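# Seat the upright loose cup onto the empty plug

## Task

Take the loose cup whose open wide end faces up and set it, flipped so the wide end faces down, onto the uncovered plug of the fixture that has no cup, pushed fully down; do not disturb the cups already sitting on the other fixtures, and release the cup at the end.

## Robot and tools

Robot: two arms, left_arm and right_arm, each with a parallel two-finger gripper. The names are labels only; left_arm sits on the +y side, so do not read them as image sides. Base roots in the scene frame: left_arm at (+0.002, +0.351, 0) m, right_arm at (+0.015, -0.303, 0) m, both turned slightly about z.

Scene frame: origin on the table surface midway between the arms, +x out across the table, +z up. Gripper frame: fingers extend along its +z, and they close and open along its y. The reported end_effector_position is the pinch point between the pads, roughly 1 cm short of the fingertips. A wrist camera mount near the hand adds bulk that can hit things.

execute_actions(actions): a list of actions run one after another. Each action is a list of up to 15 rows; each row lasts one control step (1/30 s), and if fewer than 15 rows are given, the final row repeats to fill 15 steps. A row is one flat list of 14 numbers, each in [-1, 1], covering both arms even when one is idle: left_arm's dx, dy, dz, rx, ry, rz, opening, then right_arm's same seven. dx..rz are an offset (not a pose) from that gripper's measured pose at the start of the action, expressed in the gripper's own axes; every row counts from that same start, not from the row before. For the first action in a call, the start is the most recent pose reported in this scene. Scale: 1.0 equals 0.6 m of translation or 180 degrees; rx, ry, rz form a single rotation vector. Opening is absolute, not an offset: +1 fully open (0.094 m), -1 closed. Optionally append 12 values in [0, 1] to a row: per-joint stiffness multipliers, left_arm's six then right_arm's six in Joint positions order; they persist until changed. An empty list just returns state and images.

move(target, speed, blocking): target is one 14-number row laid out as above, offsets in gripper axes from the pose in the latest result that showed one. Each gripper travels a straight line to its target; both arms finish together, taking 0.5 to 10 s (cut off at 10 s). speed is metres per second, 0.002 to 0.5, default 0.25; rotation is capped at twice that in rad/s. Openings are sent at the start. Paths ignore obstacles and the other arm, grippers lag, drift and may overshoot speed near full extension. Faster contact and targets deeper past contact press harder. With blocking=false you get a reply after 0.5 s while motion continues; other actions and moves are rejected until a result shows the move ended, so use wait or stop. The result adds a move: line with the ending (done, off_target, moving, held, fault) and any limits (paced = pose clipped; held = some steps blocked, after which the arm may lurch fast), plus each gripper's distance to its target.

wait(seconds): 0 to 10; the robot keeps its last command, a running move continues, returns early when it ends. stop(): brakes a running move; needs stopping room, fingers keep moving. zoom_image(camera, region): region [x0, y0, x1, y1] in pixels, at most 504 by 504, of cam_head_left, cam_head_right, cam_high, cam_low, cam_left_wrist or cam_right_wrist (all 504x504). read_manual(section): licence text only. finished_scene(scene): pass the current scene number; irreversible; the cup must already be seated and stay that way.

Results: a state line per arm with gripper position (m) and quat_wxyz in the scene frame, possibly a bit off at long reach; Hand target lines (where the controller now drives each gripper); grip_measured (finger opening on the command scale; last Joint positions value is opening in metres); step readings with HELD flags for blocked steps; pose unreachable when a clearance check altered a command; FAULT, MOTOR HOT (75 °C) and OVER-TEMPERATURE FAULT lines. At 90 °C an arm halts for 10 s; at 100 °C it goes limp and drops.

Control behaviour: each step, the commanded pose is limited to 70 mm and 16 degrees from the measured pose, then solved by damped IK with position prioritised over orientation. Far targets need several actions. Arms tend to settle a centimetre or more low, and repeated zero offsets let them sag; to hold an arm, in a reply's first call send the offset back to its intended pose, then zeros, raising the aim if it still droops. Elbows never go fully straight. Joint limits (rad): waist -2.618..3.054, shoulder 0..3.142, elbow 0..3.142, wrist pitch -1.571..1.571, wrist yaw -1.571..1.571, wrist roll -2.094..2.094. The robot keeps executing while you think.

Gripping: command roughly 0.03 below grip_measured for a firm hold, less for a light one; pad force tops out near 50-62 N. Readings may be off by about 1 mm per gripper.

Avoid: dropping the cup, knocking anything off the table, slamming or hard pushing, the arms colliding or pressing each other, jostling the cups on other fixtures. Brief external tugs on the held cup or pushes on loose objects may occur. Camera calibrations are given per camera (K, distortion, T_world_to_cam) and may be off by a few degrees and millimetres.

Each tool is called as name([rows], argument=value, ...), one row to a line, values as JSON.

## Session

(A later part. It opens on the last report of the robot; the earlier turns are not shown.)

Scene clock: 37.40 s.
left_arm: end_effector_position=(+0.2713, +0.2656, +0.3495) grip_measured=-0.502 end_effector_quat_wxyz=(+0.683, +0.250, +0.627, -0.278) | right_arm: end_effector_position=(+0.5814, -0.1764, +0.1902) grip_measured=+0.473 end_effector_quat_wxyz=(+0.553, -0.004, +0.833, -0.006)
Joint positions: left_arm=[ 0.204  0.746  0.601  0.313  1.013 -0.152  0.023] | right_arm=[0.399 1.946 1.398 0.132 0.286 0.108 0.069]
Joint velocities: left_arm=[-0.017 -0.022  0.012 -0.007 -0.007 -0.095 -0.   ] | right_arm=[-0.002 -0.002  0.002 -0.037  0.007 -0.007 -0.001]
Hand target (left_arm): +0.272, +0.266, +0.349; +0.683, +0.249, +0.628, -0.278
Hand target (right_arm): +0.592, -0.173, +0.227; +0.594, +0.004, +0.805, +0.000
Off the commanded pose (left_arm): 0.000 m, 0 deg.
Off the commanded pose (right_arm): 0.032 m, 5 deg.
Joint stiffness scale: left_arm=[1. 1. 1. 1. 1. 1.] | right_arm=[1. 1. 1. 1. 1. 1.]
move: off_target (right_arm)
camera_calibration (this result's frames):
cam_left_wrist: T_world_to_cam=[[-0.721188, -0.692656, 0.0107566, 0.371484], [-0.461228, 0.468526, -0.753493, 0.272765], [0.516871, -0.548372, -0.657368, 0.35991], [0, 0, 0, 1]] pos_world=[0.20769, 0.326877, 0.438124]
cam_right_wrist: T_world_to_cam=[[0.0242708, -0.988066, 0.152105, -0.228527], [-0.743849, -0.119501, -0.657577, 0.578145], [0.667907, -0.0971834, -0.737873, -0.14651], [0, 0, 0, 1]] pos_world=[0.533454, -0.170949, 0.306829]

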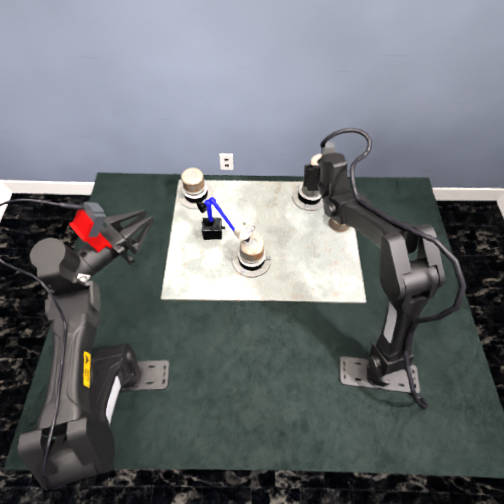

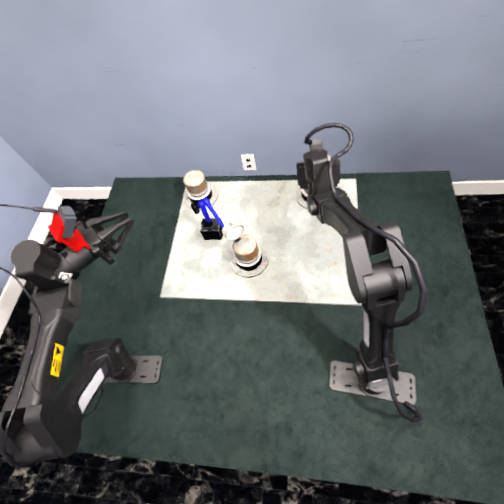

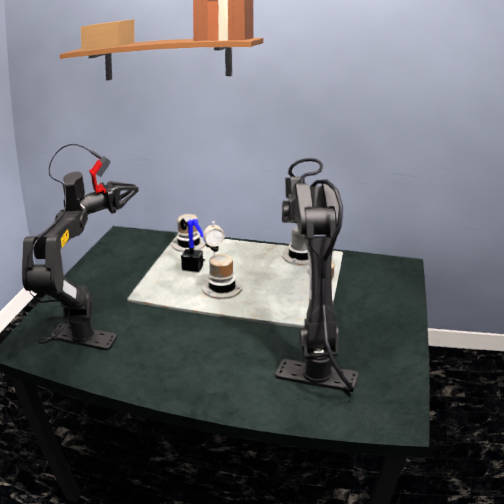

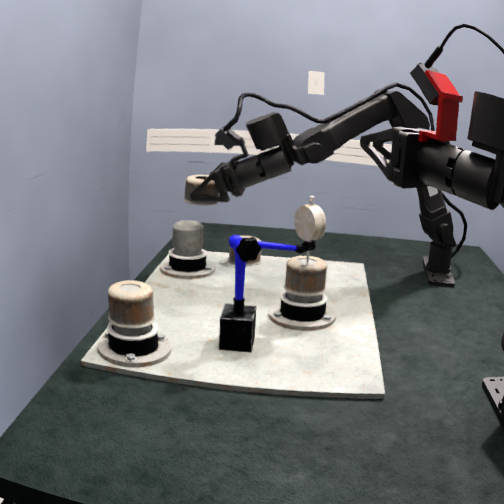

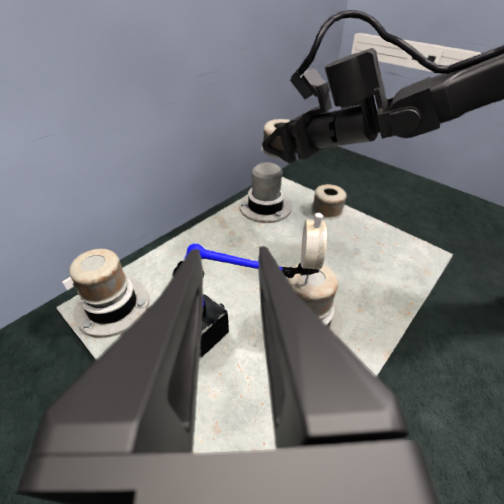

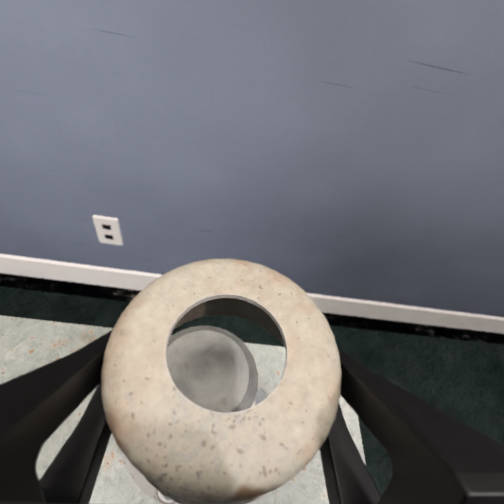

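execute_actions([
  [[0,0,0,0,0,0,-0.5,-0.045,0.01,0.028,0,-0.028,0,0.4]],
  [[0,0,0,0,0,0,-0.5,-0.045,0.01,0.028,0,-0.028,0,0.4]],
])

zoom_image(camera="cam_low", region=[140,160,290,290])

Scene clock: 39.23 s.
left_arm: end_effector_position=(+0.2713, +0.2656, +0.3495) grip_measured=-0.502 end_effector_quat_wxyz=(+0.683, +0.250, +0.627, -0.278) | right_arm: end_effector_position=(+0.6097, -0.1679, +0.1556) grip_measured=+0.473 end_effector_quat_wxyz=(+0.549, -0.019, +0.835, -0.018)
Joint positions: left_arm=[ 0.204  0.746  0.601  0.313  1.013 -0.152  0.023] | right_arm=[0.399 2.098 1.486 0.185 0.288 0.073 0.069]
Joint velocities: left_arm=[ 0.007 -0.017  0.007 -0.037 -0.022 -0.066 -0.002] | right_arm=[-0.012 -0.012  0.012  0.051  0.081  0.022  0.001]
Hand target (left_arm): +0.271, +0.266, +0.350; +0.683, +0.250, +0.627, -0.278
Hand target (right_arm): +0.619, -0.165, +0.191; +0.587, -0.012, +0.809, -0.011
Off the commanded pose (left_arm): 0.000 m, 0 deg.
Off the commanded pose (right_arm): 0.038 m, 5 deg.
Joint stiffness scale: left_arm=[1. 1. 1. 1. 1. 1.] | right_arm=[1. 1. 1. 1. 1. 1.]
Step readings (end_effector_position; steps 1 to 15: 1st action; 16 to 30: 2nd action):
0: left_arm (+0.2713, +0.2656, +0.3495) | right_arm (+0.5815, -0.1764, +0.1905)
1: left_arm (+0.2713, +0.2656, +0.3495) | right_arm (+0.5829, -0.1761, +0.1898)
2: left_arm (+0.2713, +0.2656, +0.3495) | right_arm (+0.5864, -0.1751, +0.1900)
4: left_arm (+0.2713, +0.2656, +0.3495) | right_arm (+0.5927, -0.1731, +0.1871)
8: left_arm (+0.2713, +0.2656, +0.3495) | right_arm (+0.5954, -0.1723, +0.1748)
15: left_arm (+0.2713, +0.2656, +0.3495) | right_arm (+0.5957, -0.1722, +0.1731)
16: left_arm (+0.2713, +0.2656, +0.3495) | right_arm (+0.5971, -0.1719, +0.1721)
17: left_arm (+0.2713, +0.2656, +0.3495) | right_arm (+0.6008, -0.1707, +0.1723)
19: left_arm (+0.2713, +0.2656, +0.3495) | right_arm (+0.6070, -0.1688, +0.1700)
23: left_arm (+0.2713, +0.2656, +0.3495) | right_arm (+0.6094, -0.1680, +0.1577)
30: end_effector_position above
camera_calibration (this result's frames):
cam_left_wrist: T_world_to_cam=[[-0.721188, -0.692656, 0.0107566, 0.371484], [-0.461228, 0.468526, -0.753493, 0.272765], [0.516871, -0.548372, -0.657368, 0.35991], [0, 0, 0, 1]] pos_world=[0.20769, 0.326877, 0.438124]
cam_right_wrist: T_world_to_cam=[[0.0373691, -0.981567, 0.187427, -0.227936], [-0.748404, -0.151776, -0.645643, 0.572948], [0.662189, -0.116144, -0.740281, -0.189444], [0, 0, 0, 1]] pos_world=[0.562762, -0.158777, 0.2724]

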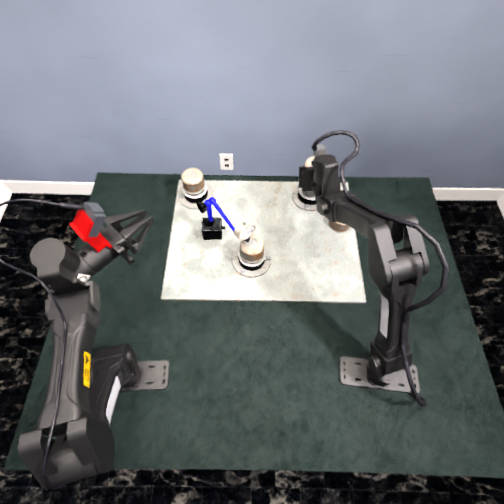

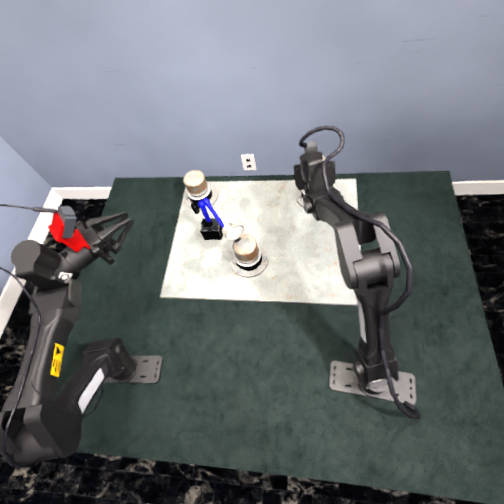

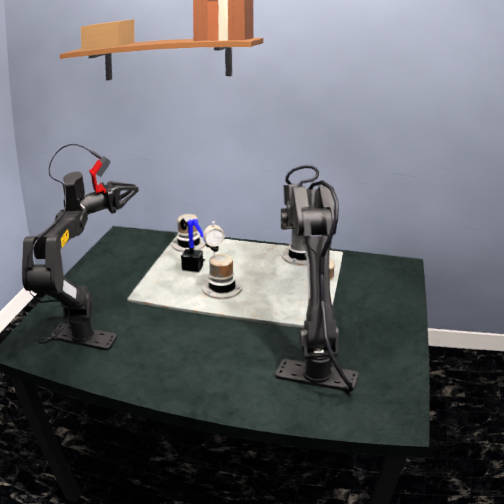

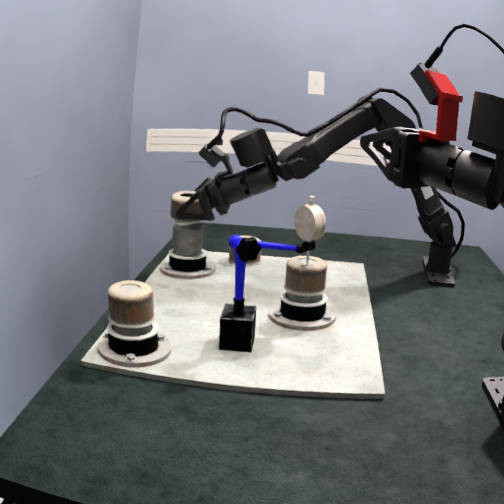

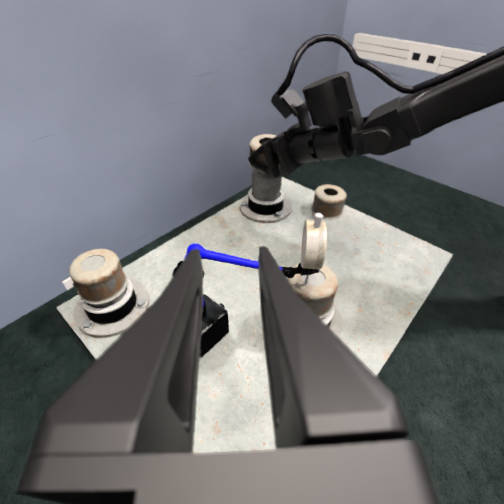

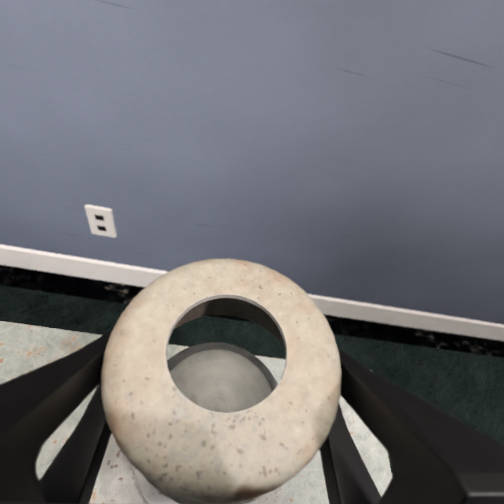

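Region (140, 160, 290, 290) of cam_low's 504x504 image, scaled by 3.360, with more detail than that image has; it fills the top 437 rows of this view, and the rest is white.

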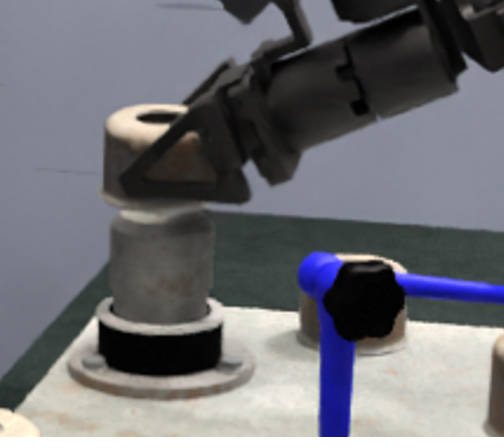

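execute_actions([
  [[0,0,0,0,0,0,-0.5,-0.036,0.002,0.002,-0.005,-0.028,0.024,0.4]],
])

zoom_image(camera="cam_low", region=[140,160,290,290])

Scene clock: 40.33 s.
left_arm: end_effector_position=(+0.2713, +0.2656, +0.3495) grip_measured=-0.502 end_effector_quat_wxyz=(+0.683, +0.250, +0.627, -0.278) | right_arm: end_effector_position=(+0.6137, -0.1646, +0.1612) grip_measured=+0.473 end_effector_quat_wxyz=(+0.563, -0.002, +0.826, +0.003)
Joint positions: left_arm=[ 0.204  0.746  0.601  0.313  1.013 -0.152  0.023] | right_arm=[0.399 2.104 1.486 0.228 0.277 0.114 0.069]
Joint velocities: left_arm=[ 0.017 -0.002 -0.007 -0.007  0.022 -0.125  0.   ] | right_arm=[-0.007  0.007 -0.007  0.007 -0.051  0.022 -0.001]
Hand target (left_arm): +0.271, +0.266, +0.350; +0.683, +0.250, +0.627, -0.278
Hand target (right_arm): +0.619, -0.165, +0.175; +0.585, +0.007, +0.811, +0.011
Off the commanded pose (left_arm): 0.000 m, 0 deg.
Off the commanded pose (right_arm): 0.015 m, 3 deg.
Joint stiffness scale: left_arm=[1. 1. 1. 1. 1. 1.] | right_arm=[1. 1. 1. 1. 1. 1.]
Step readings (end_effector_position):
0: left_arm (+0.2713, +0.2656, +0.3495) | right_arm (+0.6097, -0.1679, +0.1556)
1: left_arm (+0.2713, +0.2656, +0.3495) | right_arm (+0.6100, -0.1675, +0.1564)
2: left_arm (+0.2713, +0.2656, +0.3495) | right_arm (+0.6106, -0.1669, +0.1569)
4: left_arm (+0.2713, +0.2656, +0.3495) | right_arm (+0.6117, -0.1659, +0.1586)
8: left_arm (+0.2713, +0.2656, +0.3495) | right_arm (+0.6130, -0.1650, +0.1607)
15: end_effector_position above
camera_calibration (this result's frames):
cam_left_wrist: T_world_to_cam=[[-0.721188, -0.692656, 0.0107566, 0.371484], [-0.461228, 0.468526, -0.753493, 0.272765], [0.516871, -0.548372, -0.657368, 0.35991], [0, 0, 0, 1]] pos_world=[0.20769, 0.326877, 0.438124]
cam_right_wrist: T_world_to_cam=[[0.0269556, -0.99032, 0.136161, -0.212661], [-0.726842, -0.112929, -0.677457, 0.578419], [0.686275, -0.0807062, -0.72285, -0.19932], [0, 0, 0, 1]] pos_world=[0.56294, -0.161369, 0.276732]

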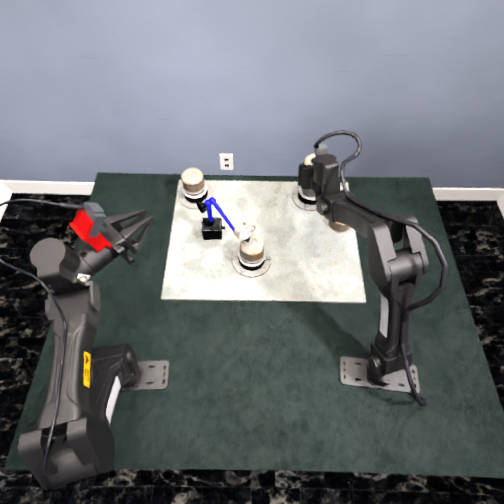

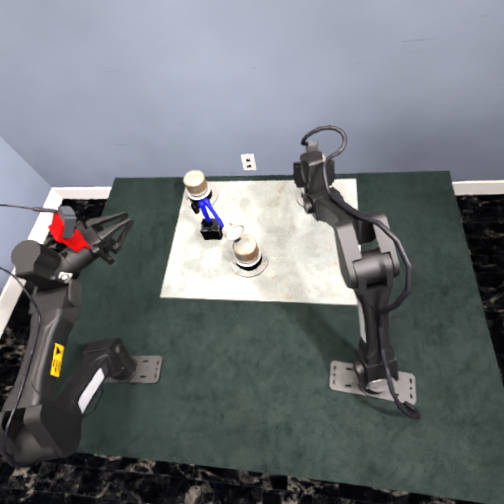

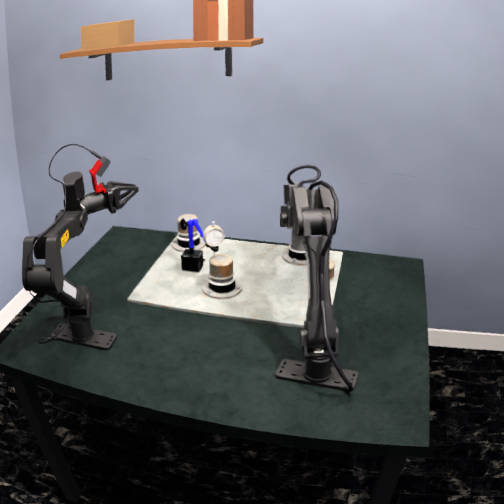

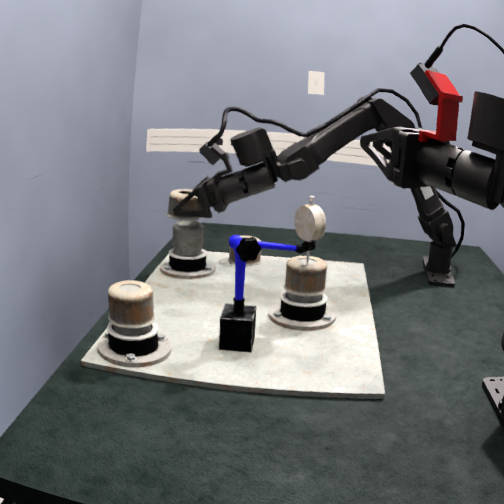

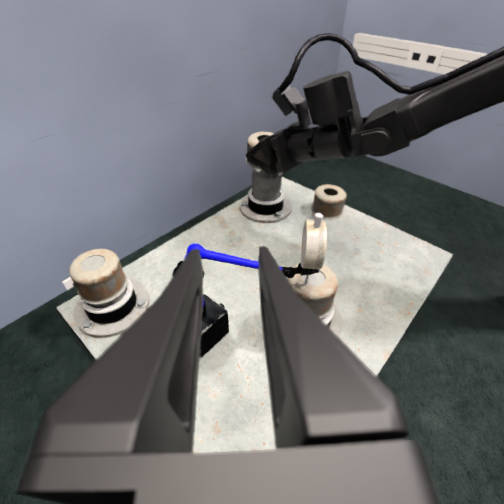

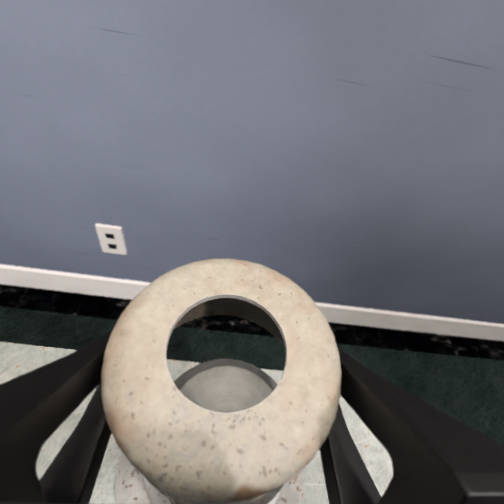

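Region (140, 160, 290, 290) of cam_low's 504x504 image, scaled by 3.360, with more detail than that image has; it fills the top 437 rows of this view, and the rest is white.

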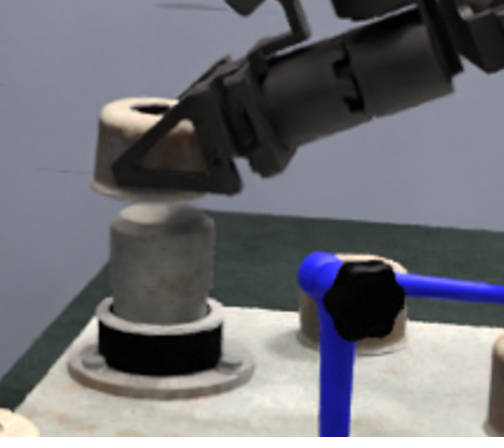

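execute_actions([
  [[0,0,0,0,0,0,-0.5,0.012,-0.012,0.002,0,0.003,0.004,0.4]],
])

zoom_image(camera="cam_low", region=[140,160,290,290])

Scene clock: 41.23 s.
left_arm: end_effector_position=(+0.2713, +0.2656, +0.3495) grip_measured=-0.502 end_effector_quat_wxyz=(+0.683, +0.250, +0.627, -0.278) | right_arm: end_effector_position=(+0.6093, -0.1665, +0.1485) grip_measured=+0.473 end_effector_quat_wxyz=(+0.549, -0.006, +0.835, +0.003)
Joint positions: left_arm=[ 0.204  0.746  0.601  0.313  1.013 -0.152  0.023] | right_arm=[0.394 2.104 1.465 0.216 0.263 0.116 0.069]
Joint velocities: left_arm=[-0.007  0.002  0.032  0.051 -0.007 -0.095  0.   ] | right_arm=[ 0.017 -0.002 -0.022  0.007  0.022  0.037  0.001]
Hand target (left_arm): +0.271, +0.266, +0.350; +0.683, +0.250, +0.627, -0.278
Hand target (right_arm): +0.612, -0.172, +0.154; +0.559, +0.003, +0.829, +0.006
Off the commanded pose (left_arm): 0.000 m, 0 deg.
Off the commanded pose (right_arm): 0.008 m, 2 deg.
Joint stiffness scale: left_arm=[1. 1. 1. 1. 1. 1.] | right_arm=[1. 1. 1. 1. 1. 1.]
Step readings (end_effector_position):
0: left_arm (+0.2713, +0.2656, +0.3495) | right_arm (+0.6139, -0.1645, +0.1613)
1: left_arm (+0.2713, +0.2656, +0.3495) | right_arm (+0.6135, -0.1645, +0.1604)
2: left_arm (+0.2713, +0.2656, +0.3495) | right_arm (+0.6130, -0.1645, +0.1590)
4: left_arm (+0.2713, +0.2656, +0.3495) | right_arm (+0.6116, -0.1650, +0.1550)
8: left_arm (+0.2713, +0.2656, +0.3495) | right_arm (+0.6095, -0.1665, +0.1490)
15: end_effector_position above
camera_calibration (this result's frames):
cam_left_wrist: T_world_to_cam=[[-0.721188, -0.692656, 0.0107566, 0.371484], [-0.461228, 0.468526, -0.753493, 0.272765], [0.516871, -0.548372, -0.657368, 0.35991], [0, 0, 0, 1]] pos_world=[0.20769, 0.326877, 0.438124]
cam_right_wrist: T_world_to_cam=[[0.0384123, -0.989667, 0.138144, -0.219863], [-0.748157, -0.120127, -0.652557, 0.574515], [0.662409, -0.0782871, -0.74504, -0.187373], [0, 0, 0, 1]] pos_world=[0.562391, -0.163245, 0.265677]

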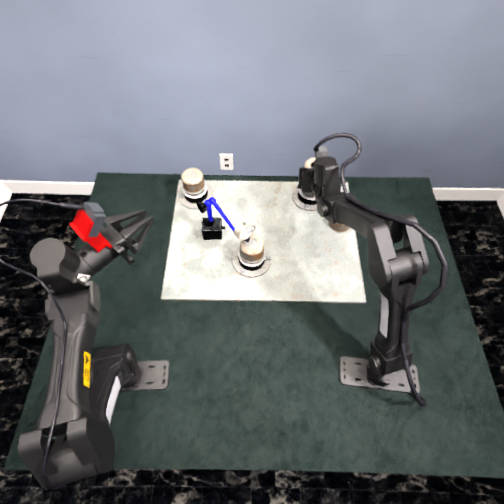

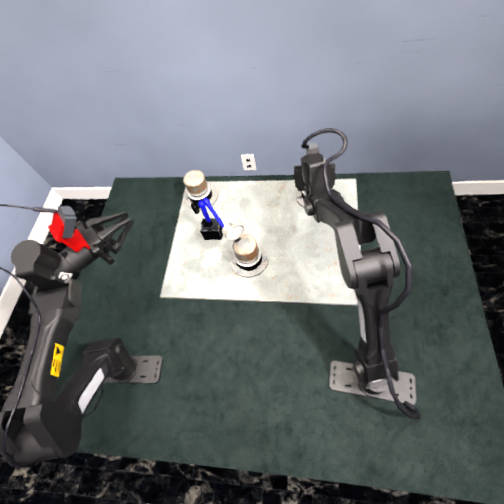

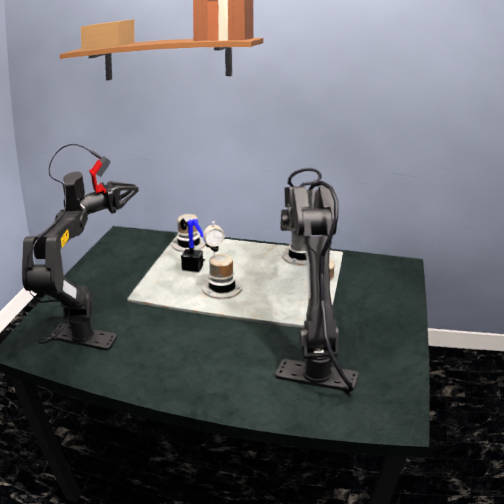

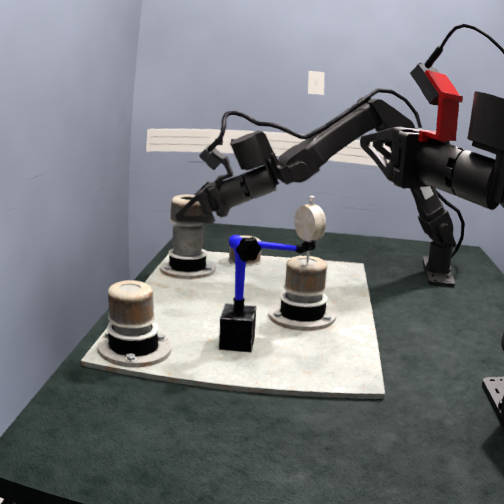

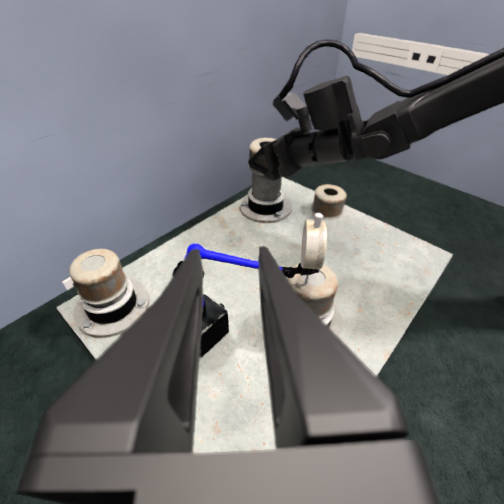

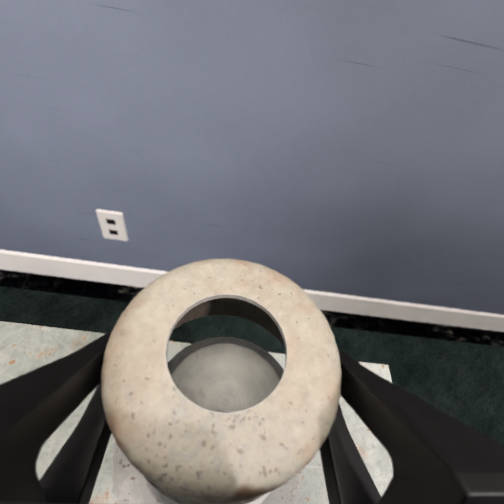

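Region (140, 160, 290, 290) of cam_low's 504x504 image, scaled by 3.360, with more detail than that image has; it fills the top 437 rows of this view, and the rest is white.

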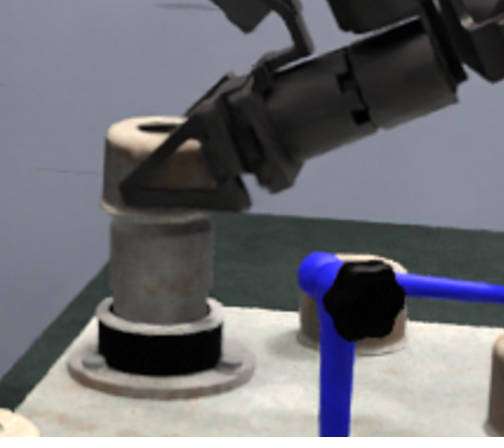

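execute_actions([
  [[0,0,0,0,0,0,-0.5,0.006,-0.014,0.006,0.004,-0.008,0.004,0.4]],
  [[0,0,0,0,0,0,-0.5,0.006,-0.008,0.006,0,-0.008,0.002,0.4]],
])

zoom_image(camera="cam_low", region=[140,160,290,290])

Scene clock: 42.87 s.
left_arm: end_effector_position=(+0.2713, +0.2656, +0.3495) grip_measured=-0.502 end_effector_quat_wxyz=(+0.683, +0.250, +0.627, -0.278) | right_arm: end_effector_position=(+0.6072, -0.1692, +0.1296) grip_measured=+0.473 end_effector_quat_wxyz=(+0.546, -0.006, +0.837, +0.003)
Joint positions: left_arm=[ 0.204  0.746  0.601  0.313  1.013 -0.152  0.023] | right_arm=[0.39  2.125 1.423 0.272 0.26  0.115 0.069]
Joint velocities: left_arm=[-0.002 -0.002  0.007  0.037 -0.007 -0.007  0.001] | right_arm=[ 0.022 -0.007  0.017 -0.037 -0.007  0.007 -0.001]
Hand target (left_arm): +0.271, +0.266, +0.350; +0.683, +0.250, +0.627, -0.278
Hand target (right_arm): +0.609, -0.174, +0.129; +0.552, -0.003, +0.834, +0.002
Off the commanded pose (left_arm): 0.000 m, 0 deg.
Off the commanded pose (right_arm): 0.005 m, 1 deg.
Joint stiffness scale: left_arm=[1. 1. 1. 1. 1. 1.] | right_arm=[1. 1. 1. 1. 1. 1.]
Step readings (end_effector_position; steps 1 to 15: 1st action; 16 to 30: 2nd action):
0: left_arm (+0.2713, +0.2656, +0.3495) | right_arm (+0.6093, -0.1664, +0.1485)
1: left_arm (+0.2713, +0.2656, +0.3495) | right_arm (+0.6091, -0.1664, +0.1478)
2: left_arm (+0.2713, +0.2656, +0.3495) | right_arm (+0.6088, -0.1665, +0.1469)
4: left_arm (+0.2713, +0.2656, +0.3495) | right_arm (+0.6074, -0.1669, +0.1428)
8: left_arm (+0.2713, +0.2656, +0.3495) | right_arm (+0.6063, -0.1678, +0.1341)
15: left_arm (+0.2713, +0.2656, +0.3495) | right_arm (+0.6067, -0.1693, +0.1340)
16: left_arm (+0.2713, +0.2656, +0.3495) | right_arm (+0.6065, -0.1692, +0.1334)
17: left_arm (+0.2713, +0.2656, +0.3495) | right_arm (+0.6063, -0.1691, +0.1329)
19: left_arm (+0.2713, +0.2656, +0.3495) | right_arm (+0.6066, -0.1689, +0.1319)
23: left_arm (+0.2713, +0.2656, +0.3495) | right_arm (+0.6071, -0.1694, +0.1306)
30: end_effector_position above
camera_calibration (this result's frames):
cam_left_wrist: T_world_to_cam=[[-0.721188, -0.692656, 0.0107566, 0.371484], [-0.461228, 0.468526, -0.753493, 0.272765], [0.516871, -0.548372, -0.657368, 0.35991], [0, 0, 0, 1]] pos_world=[0.20769, 0.326877, 0.438124]
cam_right_wrist: T_world_to_cam=[[0.0381715, -0.989539, 0.139127, -0.219844], [-0.753048, -0.120005, -0.646929, 0.5625], [0.656857, -0.0800748, -0.749751, -0.196676], [0, 0, 0, 1]] pos_world=[0.56117, -0.16579, 0.247026]

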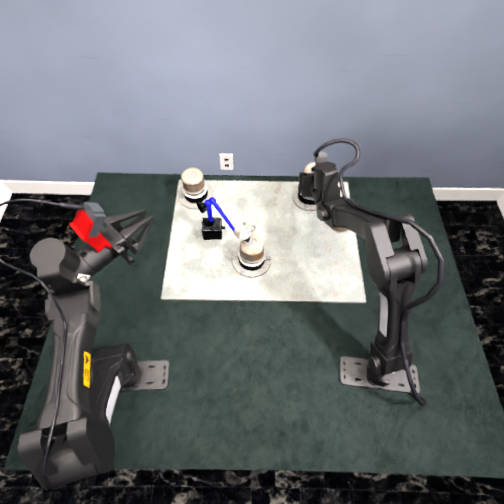

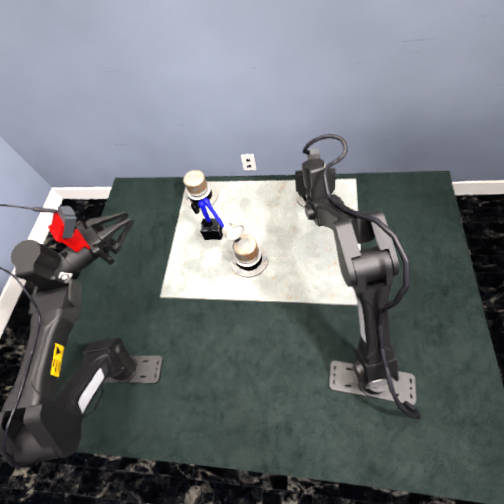

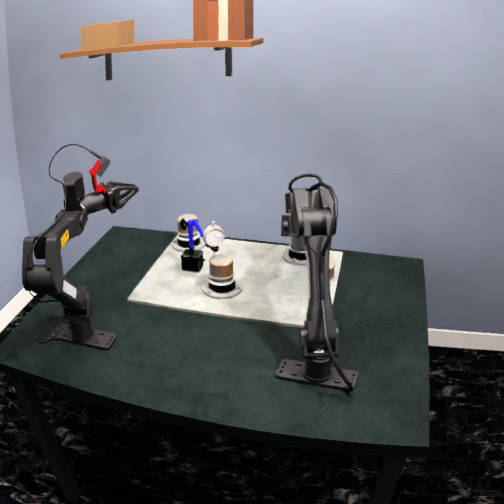

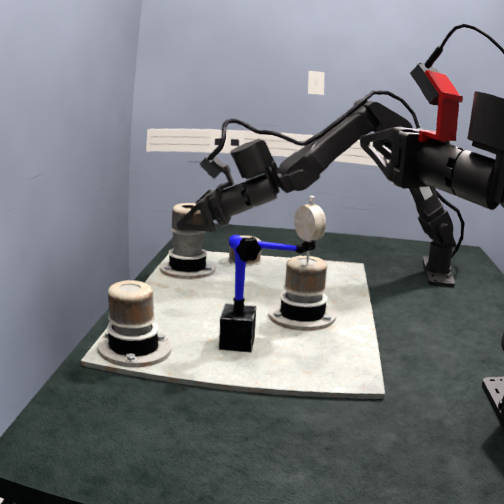

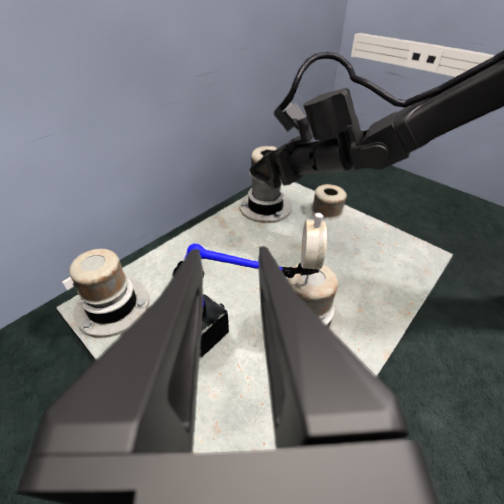

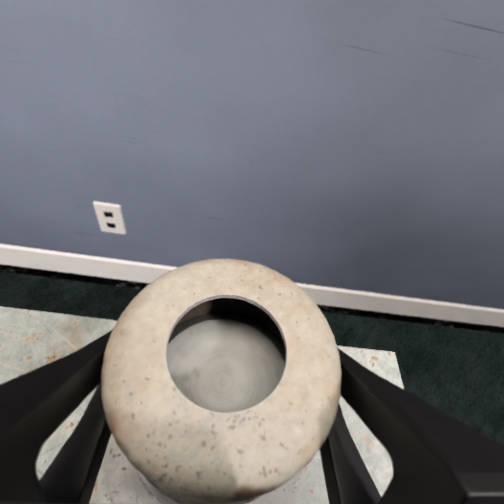

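Region (140, 160, 290, 290) of cam_low's 504x504 image, scaled by 3.360, with more detail than that image has; it fills the top 437 rows of this view, and the rest is white.

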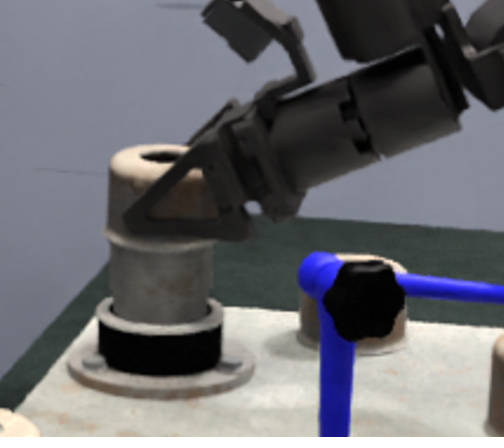

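execute_actions([
  [[0,0,0,0,0,0,-0.5,0.02,-0.004,0.01,0,0.003,0,0.4]],
  [[0,0,0,0,0,0,-0.5,0.02,-0.004,0.01,0,0.003,0,0.4]],
  [[0,0,0,0,0,0,-0.5,0.025,0,0.011,0,0.005,0,0.4]],
  [[0,0,0,0,0,0,-0.5,0.035,0,0.012,0,0.01,0,0.4]],
])

zoom_image(camera="cam_low", region=[140,160,290,290])

Scene clock: 45.37 s.
left_arm: end_effector_position=(+0.2713, +0.2656, +0.3495) grip_measured=-0.502 end_effector_quat_wxyz=(+0.683, +0.250, +0.627, -0.278) | right_arm: end_effector_position=(+0.6083, -0.1696, +0.1139) grip_measured=+0.473 end_effector_quat_wxyz=(+0.538, -0.006, +0.843, -0.000)
Joint positions: left_arm=[ 0.204  0.746  0.601  0.313  1.013 -0.152  0.023] | right_arm=[0.389 2.155 1.423 0.281 0.261 0.117 0.069]
Joint velocities: left_arm=[-0.012 -0.027 -0.012  0.066 -0.037  0.007 -0.   ] | right_arm=[ 0.017  0.002 -0.017 -0.007 -0.022 -0.022 -0.   ]
Hand target (left_arm): +0.271, +0.266, +0.350; +0.683, +0.250, +0.627, -0.278
Hand target (right_arm): +0.605, -0.170, +0.093; +0.525, -0.006, +0.851, -0.001
Off the commanded pose (left_arm): 0.000 m, 0 deg.
Off the commanded pose (right_arm): 0.022 m, 2 deg.
Joint stiffness scale: left_arm=[1. 1. 1. 1. 1. 1.] | right_arm=[1. 1. 1. 1. 1. 1.]
Step readings (end_effector_position; steps 1 to 15: 1st action; 16 to 30: 2nd action; 31 to 45: 3rd action; 46 to 60: 4th action):
0: left_arm (+0.2713, +0.2656, +0.3495) | right_arm (+0.6072, -0.1692, +0.1296)
1: left_arm (+0.2713, +0.2656, +0.3495) | right_arm (+0.6072, -0.1692, +0.1287)
2: left_arm (+0.2713, +0.2656, +0.3495) | right_arm (+0.6074, -0.1691, +0.1276)
4: left_arm (+0.2713, +0.2656, +0.3495) | right_arm (+0.6075, -0.1691, +0.1230)
8: left_arm (+0.2713, +0.2656, +0.3495) | right_arm (+0.6079, -0.1695, +0.1172)
15: left_arm (+0.2713, +0.2656, +0.3495) | right_arm (+0.6079, -0.1695, +0.1172)
16: left_arm (+0.2713, +0.2656, +0.3495) | right_arm (+0.6079, -0.1694, +0.1162)
17: left_arm (+0.2713, +0.2656, +0.3495) | right_arm (+0.6080, -0.1694, +0.1150)
19: left_arm (+0.2713, +0.2656, +0.3495) | right_arm (+0.6083, -0.1695, +0.1143)
23: left_arm (+0.2713, +0.2656, +0.3495) | right_arm (+0.6083, -0.1695, +0.1143)
30: left_arm (+0.2713, +0.2656, +0.3495) | right_arm (+0.6083, -0.1695, +0.1143)
31: left_arm (+0.2713, +0.2656, +0.3495) | right_arm (+0.6083, -0.1695, +0.1143)
32: left_arm (+0.2713, +0.2656, +0.3495) | right_arm (+0.6083, -0.1695, +0.1143)
34: left_arm (+0.2713, +0.2656, +0.3495) | right_arm (+0.6083, -0.1695, +0.1143)
38: left_arm (+0.2713, +0.2656, +0.3495) | right_arm (+0.6083, -0.1695, +0.1143)
45: left_arm (+0.2713, +0.2656, +0.3495) | right_arm (+0.6083, -0.1695, +0.1143)
46: left_arm (+0.2713, +0.2656, +0.3495) | right_arm (+0.6083, -0.1695, +0.1138)
47: left_arm (+0.2713, +0.2656, +0.3495) | right_arm (+0.6083, -0.1696, +0.1139)
49: left_arm (+0.2713, +0.2656, +0.3495) | right_arm (+0.6083, -0.1696, +0.1139)
53: left_arm (+0.2713, +0.2656, +0.3495) | right_arm (+0.6083, -0.1696, +0.1139)
60: end_effector_position above
camera_calibration (this result's frames):
cam_left_wrist: T_world_to_cam=[[-0.721188, -0.692656, 0.0107566, 0.371484], [-0.461228, 0.468526, -0.753493, 0.272765], [0.516871, -0.548372, -0.657368, 0.35991], [0, 0, 0, 1]] pos_world=[0.20769, 0.326877, 0.438124]
cam_right_wrist: T_world_to_cam=[[0.038641, -0.988881, 0.143599, -0.218743], [-0.766314, -0.121554, -0.630863, 0.55908], [0.641304, -0.0856645, -0.76249, -0.199216], [0, 0, 0, 1]] pos_world=[0.564641, -0.165418, 0.232214]

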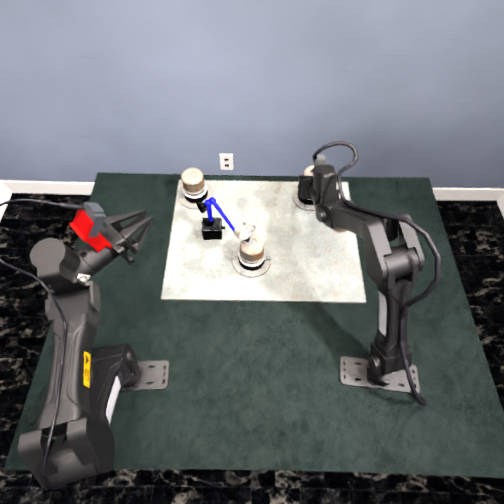

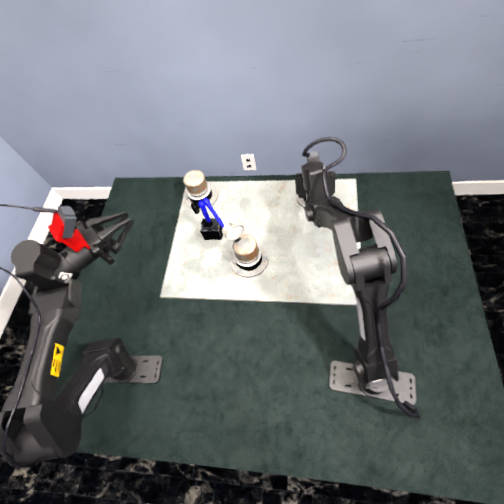

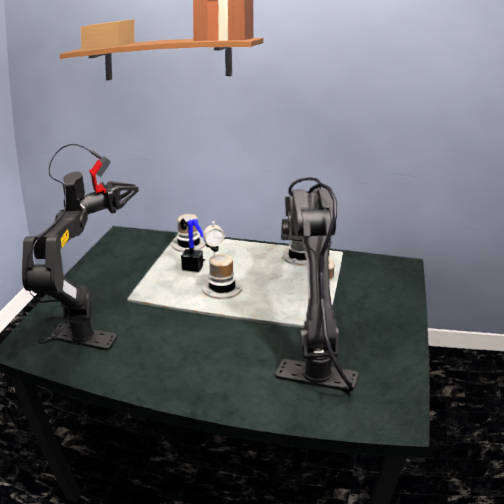

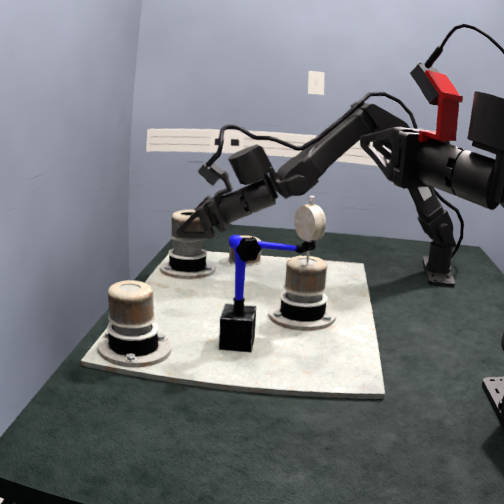

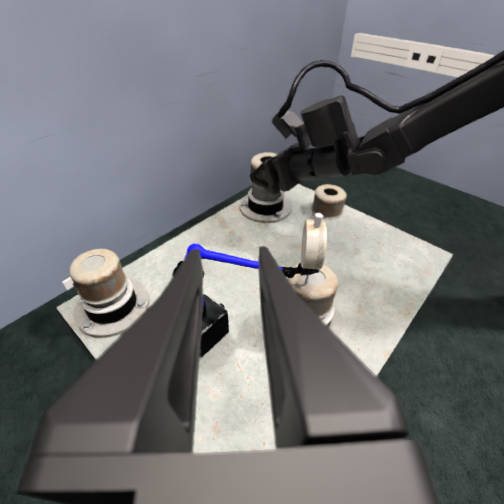

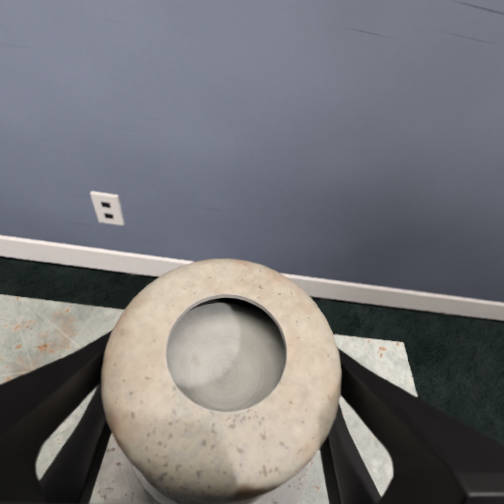

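Region (140, 160, 290, 290) of cam_low's 504x504 image, scaled by 3.360, with more detail than that image has; it fills the top 437 rows of this view, and the rest is white.

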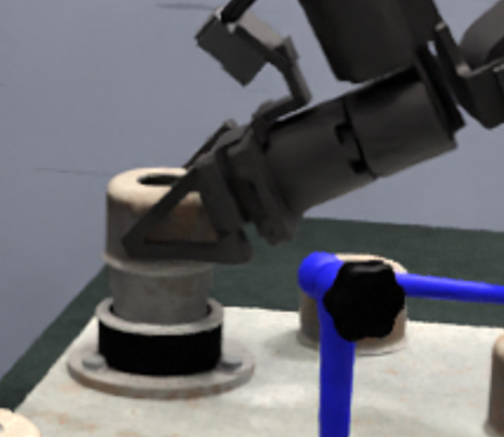

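Jammed pitched forward; pitch back.

execute_actions([
  [[0,0,0,0,0,0,-0.5,0.025,0,0.005,0,-0.012,0.004,0.4]],
  [[0,0,0,0,0,0,-0.5,0.025,0,0.007,0,-0.005,0.004,0.4]],
  [[0,0,0,0,0,0,-0.5,0.03,0,0.009,0,0,0,0.4]],
])

zoom_image(camera="cam_low", region=[140,160,290,290])

Scene clock: 48.23 s.
left_arm: end_effector_position=(+0.2713, +0.2656, +0.3495) grip_measured=-0.502 end_effector_quat_wxyz=(+0.683, +0.250, +0.627, -0.278) | right_arm: end_effector_position=(+0.6079, -0.1701, +0.1140) grip_measured=+0.473 end_effector_quat_wxyz=(+0.581, +0.004, +0.814, +0.012)
Joint positions: left_arm=[ 0.204  0.746  0.601  0.313  1.013 -0.152  0.023] | right_arm=[0.389 2.168 1.331 0.495 0.263 0.118 0.069]
Joint velocities: left_arm=[-0.002 -0.007 -0.012  0.066 -0.037 -0.022 -0.001] | right_arm=[ 0.002 -0.002  0.027 -0.081 -0.007  0.037  0.   ]
Hand target (left_arm): +0.271, +0.266, +0.350; +0.683, +0.250, +0.627, -0.278
Hand target (right_arm): +0.606, -0.170, +0.096; +0.573, +0.002, +0.819, +0.011
Off the commanded pose (left_arm): 0.000 m, 0 deg.
Off the commanded pose (right_arm): 0.019 m, 1 deg.
Joint stiffness scale: left_arm=[1. 1. 1. 1. 1. 1.] | right_arm=[1. 1. 1. 1. 1. 1.]
Step readings (end_effector_position; steps 1 to 15: 1st action; 16 to 30: 2nd action; 31 to 45: 3rd action):
0: left_arm (+0.2713, +0.2656, +0.3495) | right_arm (+0.6083, -0.1696, +0.1139)
1: left_arm (+0.2713, +0.2656, +0.3495) | right_arm (+0.6077, -0.1698, +0.1128)
2: left_arm (+0.2713, +0.2656, +0.3495) | right_arm (+0.6077, -0.1698, +0.1133)
4: left_arm (+0.2713, +0.2656, +0.3495) | right_arm (+0.6077, -0.1697, +0.1136)
8: left_arm (+0.2713, +0.2656, +0.3495) | right_arm (+0.6078, -0.1697, +0.1139)
15: left_arm (+0.2713, +0.2656, +0.3495) | right_arm (+0.6077, -0.1698, +0.1140)
16: left_arm (+0.2713, +0.2656, +0.3495) | right_arm (+0.6077, -0.1698, +0.1137)
17: left_arm (+0.2713, +0.2656, +0.3495) | right_arm (+0.6077, -0.1698, +0.1138)
19: left_arm (+0.2713, +0.2656, +0.3495) | right_arm (+0.6078, -0.1698, +0.1140)
23: left_arm (+0.2713, +0.2656, +0.3495) | right_arm (+0.6078, -0.1699, +0.1140)
30: left_arm (+0.2713, +0.2656, +0.3495) | right_arm (+0.6078, -0.1699, +0.1141)
31: left_arm (+0.2713, +0.2656, +0.3495) | right_arm (+0.6077, -0.1699, +0.1137)
32: left_arm (+0.2713, +0.2656, +0.3495) | right_arm (+0.6077, -0.1700, +0.1136)
34: left_arm (+0.2713, +0.2656, +0.3495) | right_arm (+0.6078, -0.1700, +0.1139)
38: left_arm (+0.2713, +0.2656, +0.3495) | right_arm (+0.6079, -0.1701, +0.1140)
45: end_effector_position above
camera_calibration (this result's frames):
cam_left_wrist: T_world_to_cam=[[-0.721188, -0.692656, 0.0107566, 0.371484], [-0.461228, 0.468526, -0.753493, 0.272765], [0.516871, -0.548372, -0.657368, 0.35991], [0, 0, 0, 1]] pos_world=[0.20769, 0.326877, 0.438124]
cam_right_wrist: T_world_to_cam=[[0.0227765, -0.993165, 0.114472, -0.206983], [-0.696085, -0.097942, -0.711248, 0.52926], [0.717598, -0.0634828, -0.693558, -0.249333], [0, 0, 0, 1]] pos_world=[0.552045, -0.16956, 0.227202]

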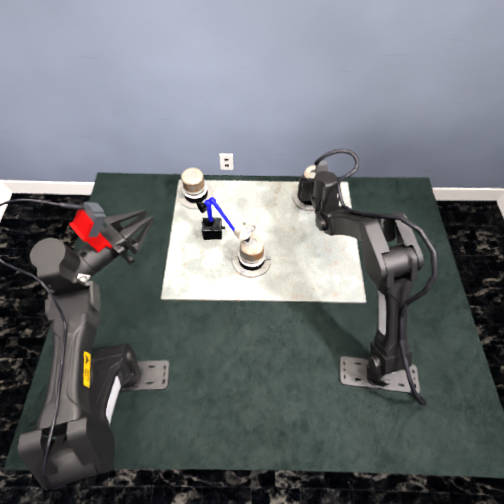

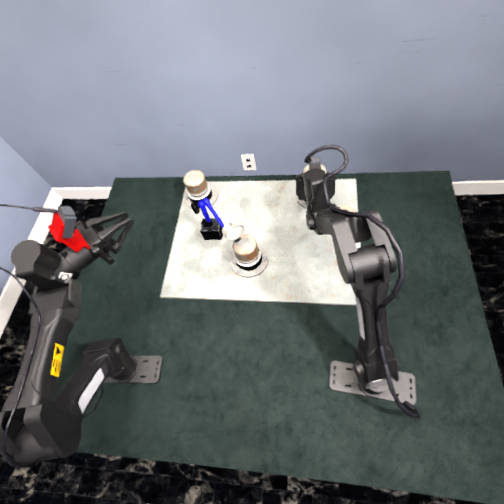

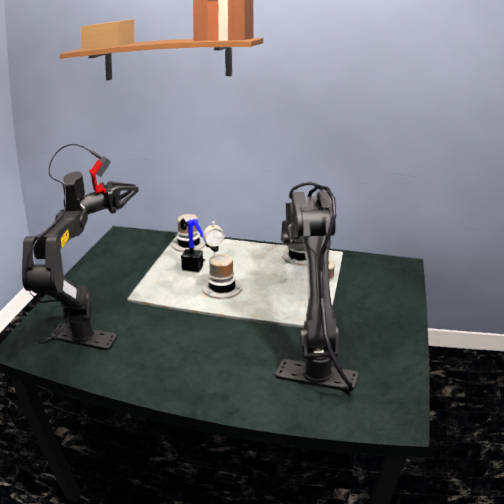

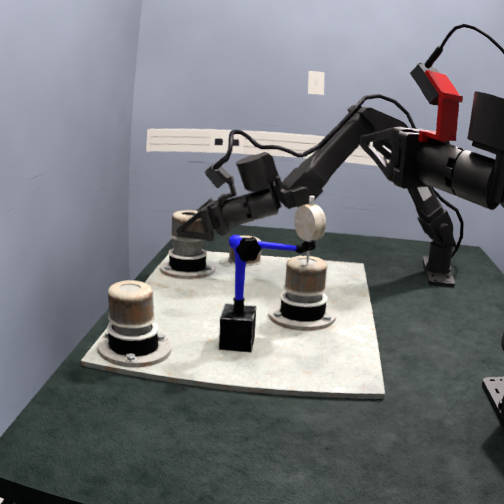

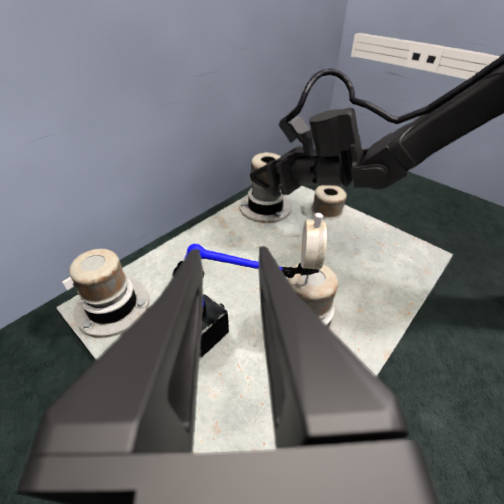

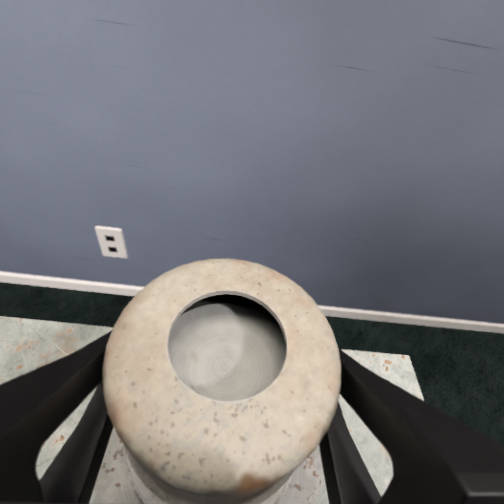

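Region (140, 160, 290, 290) of cam_low's 504x504 image, scaled by 3.360, with more detail than that image has; it fills the top 437 rows of this view, and the rest is white.

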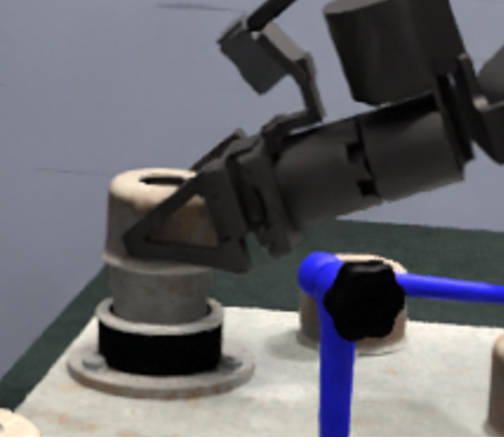

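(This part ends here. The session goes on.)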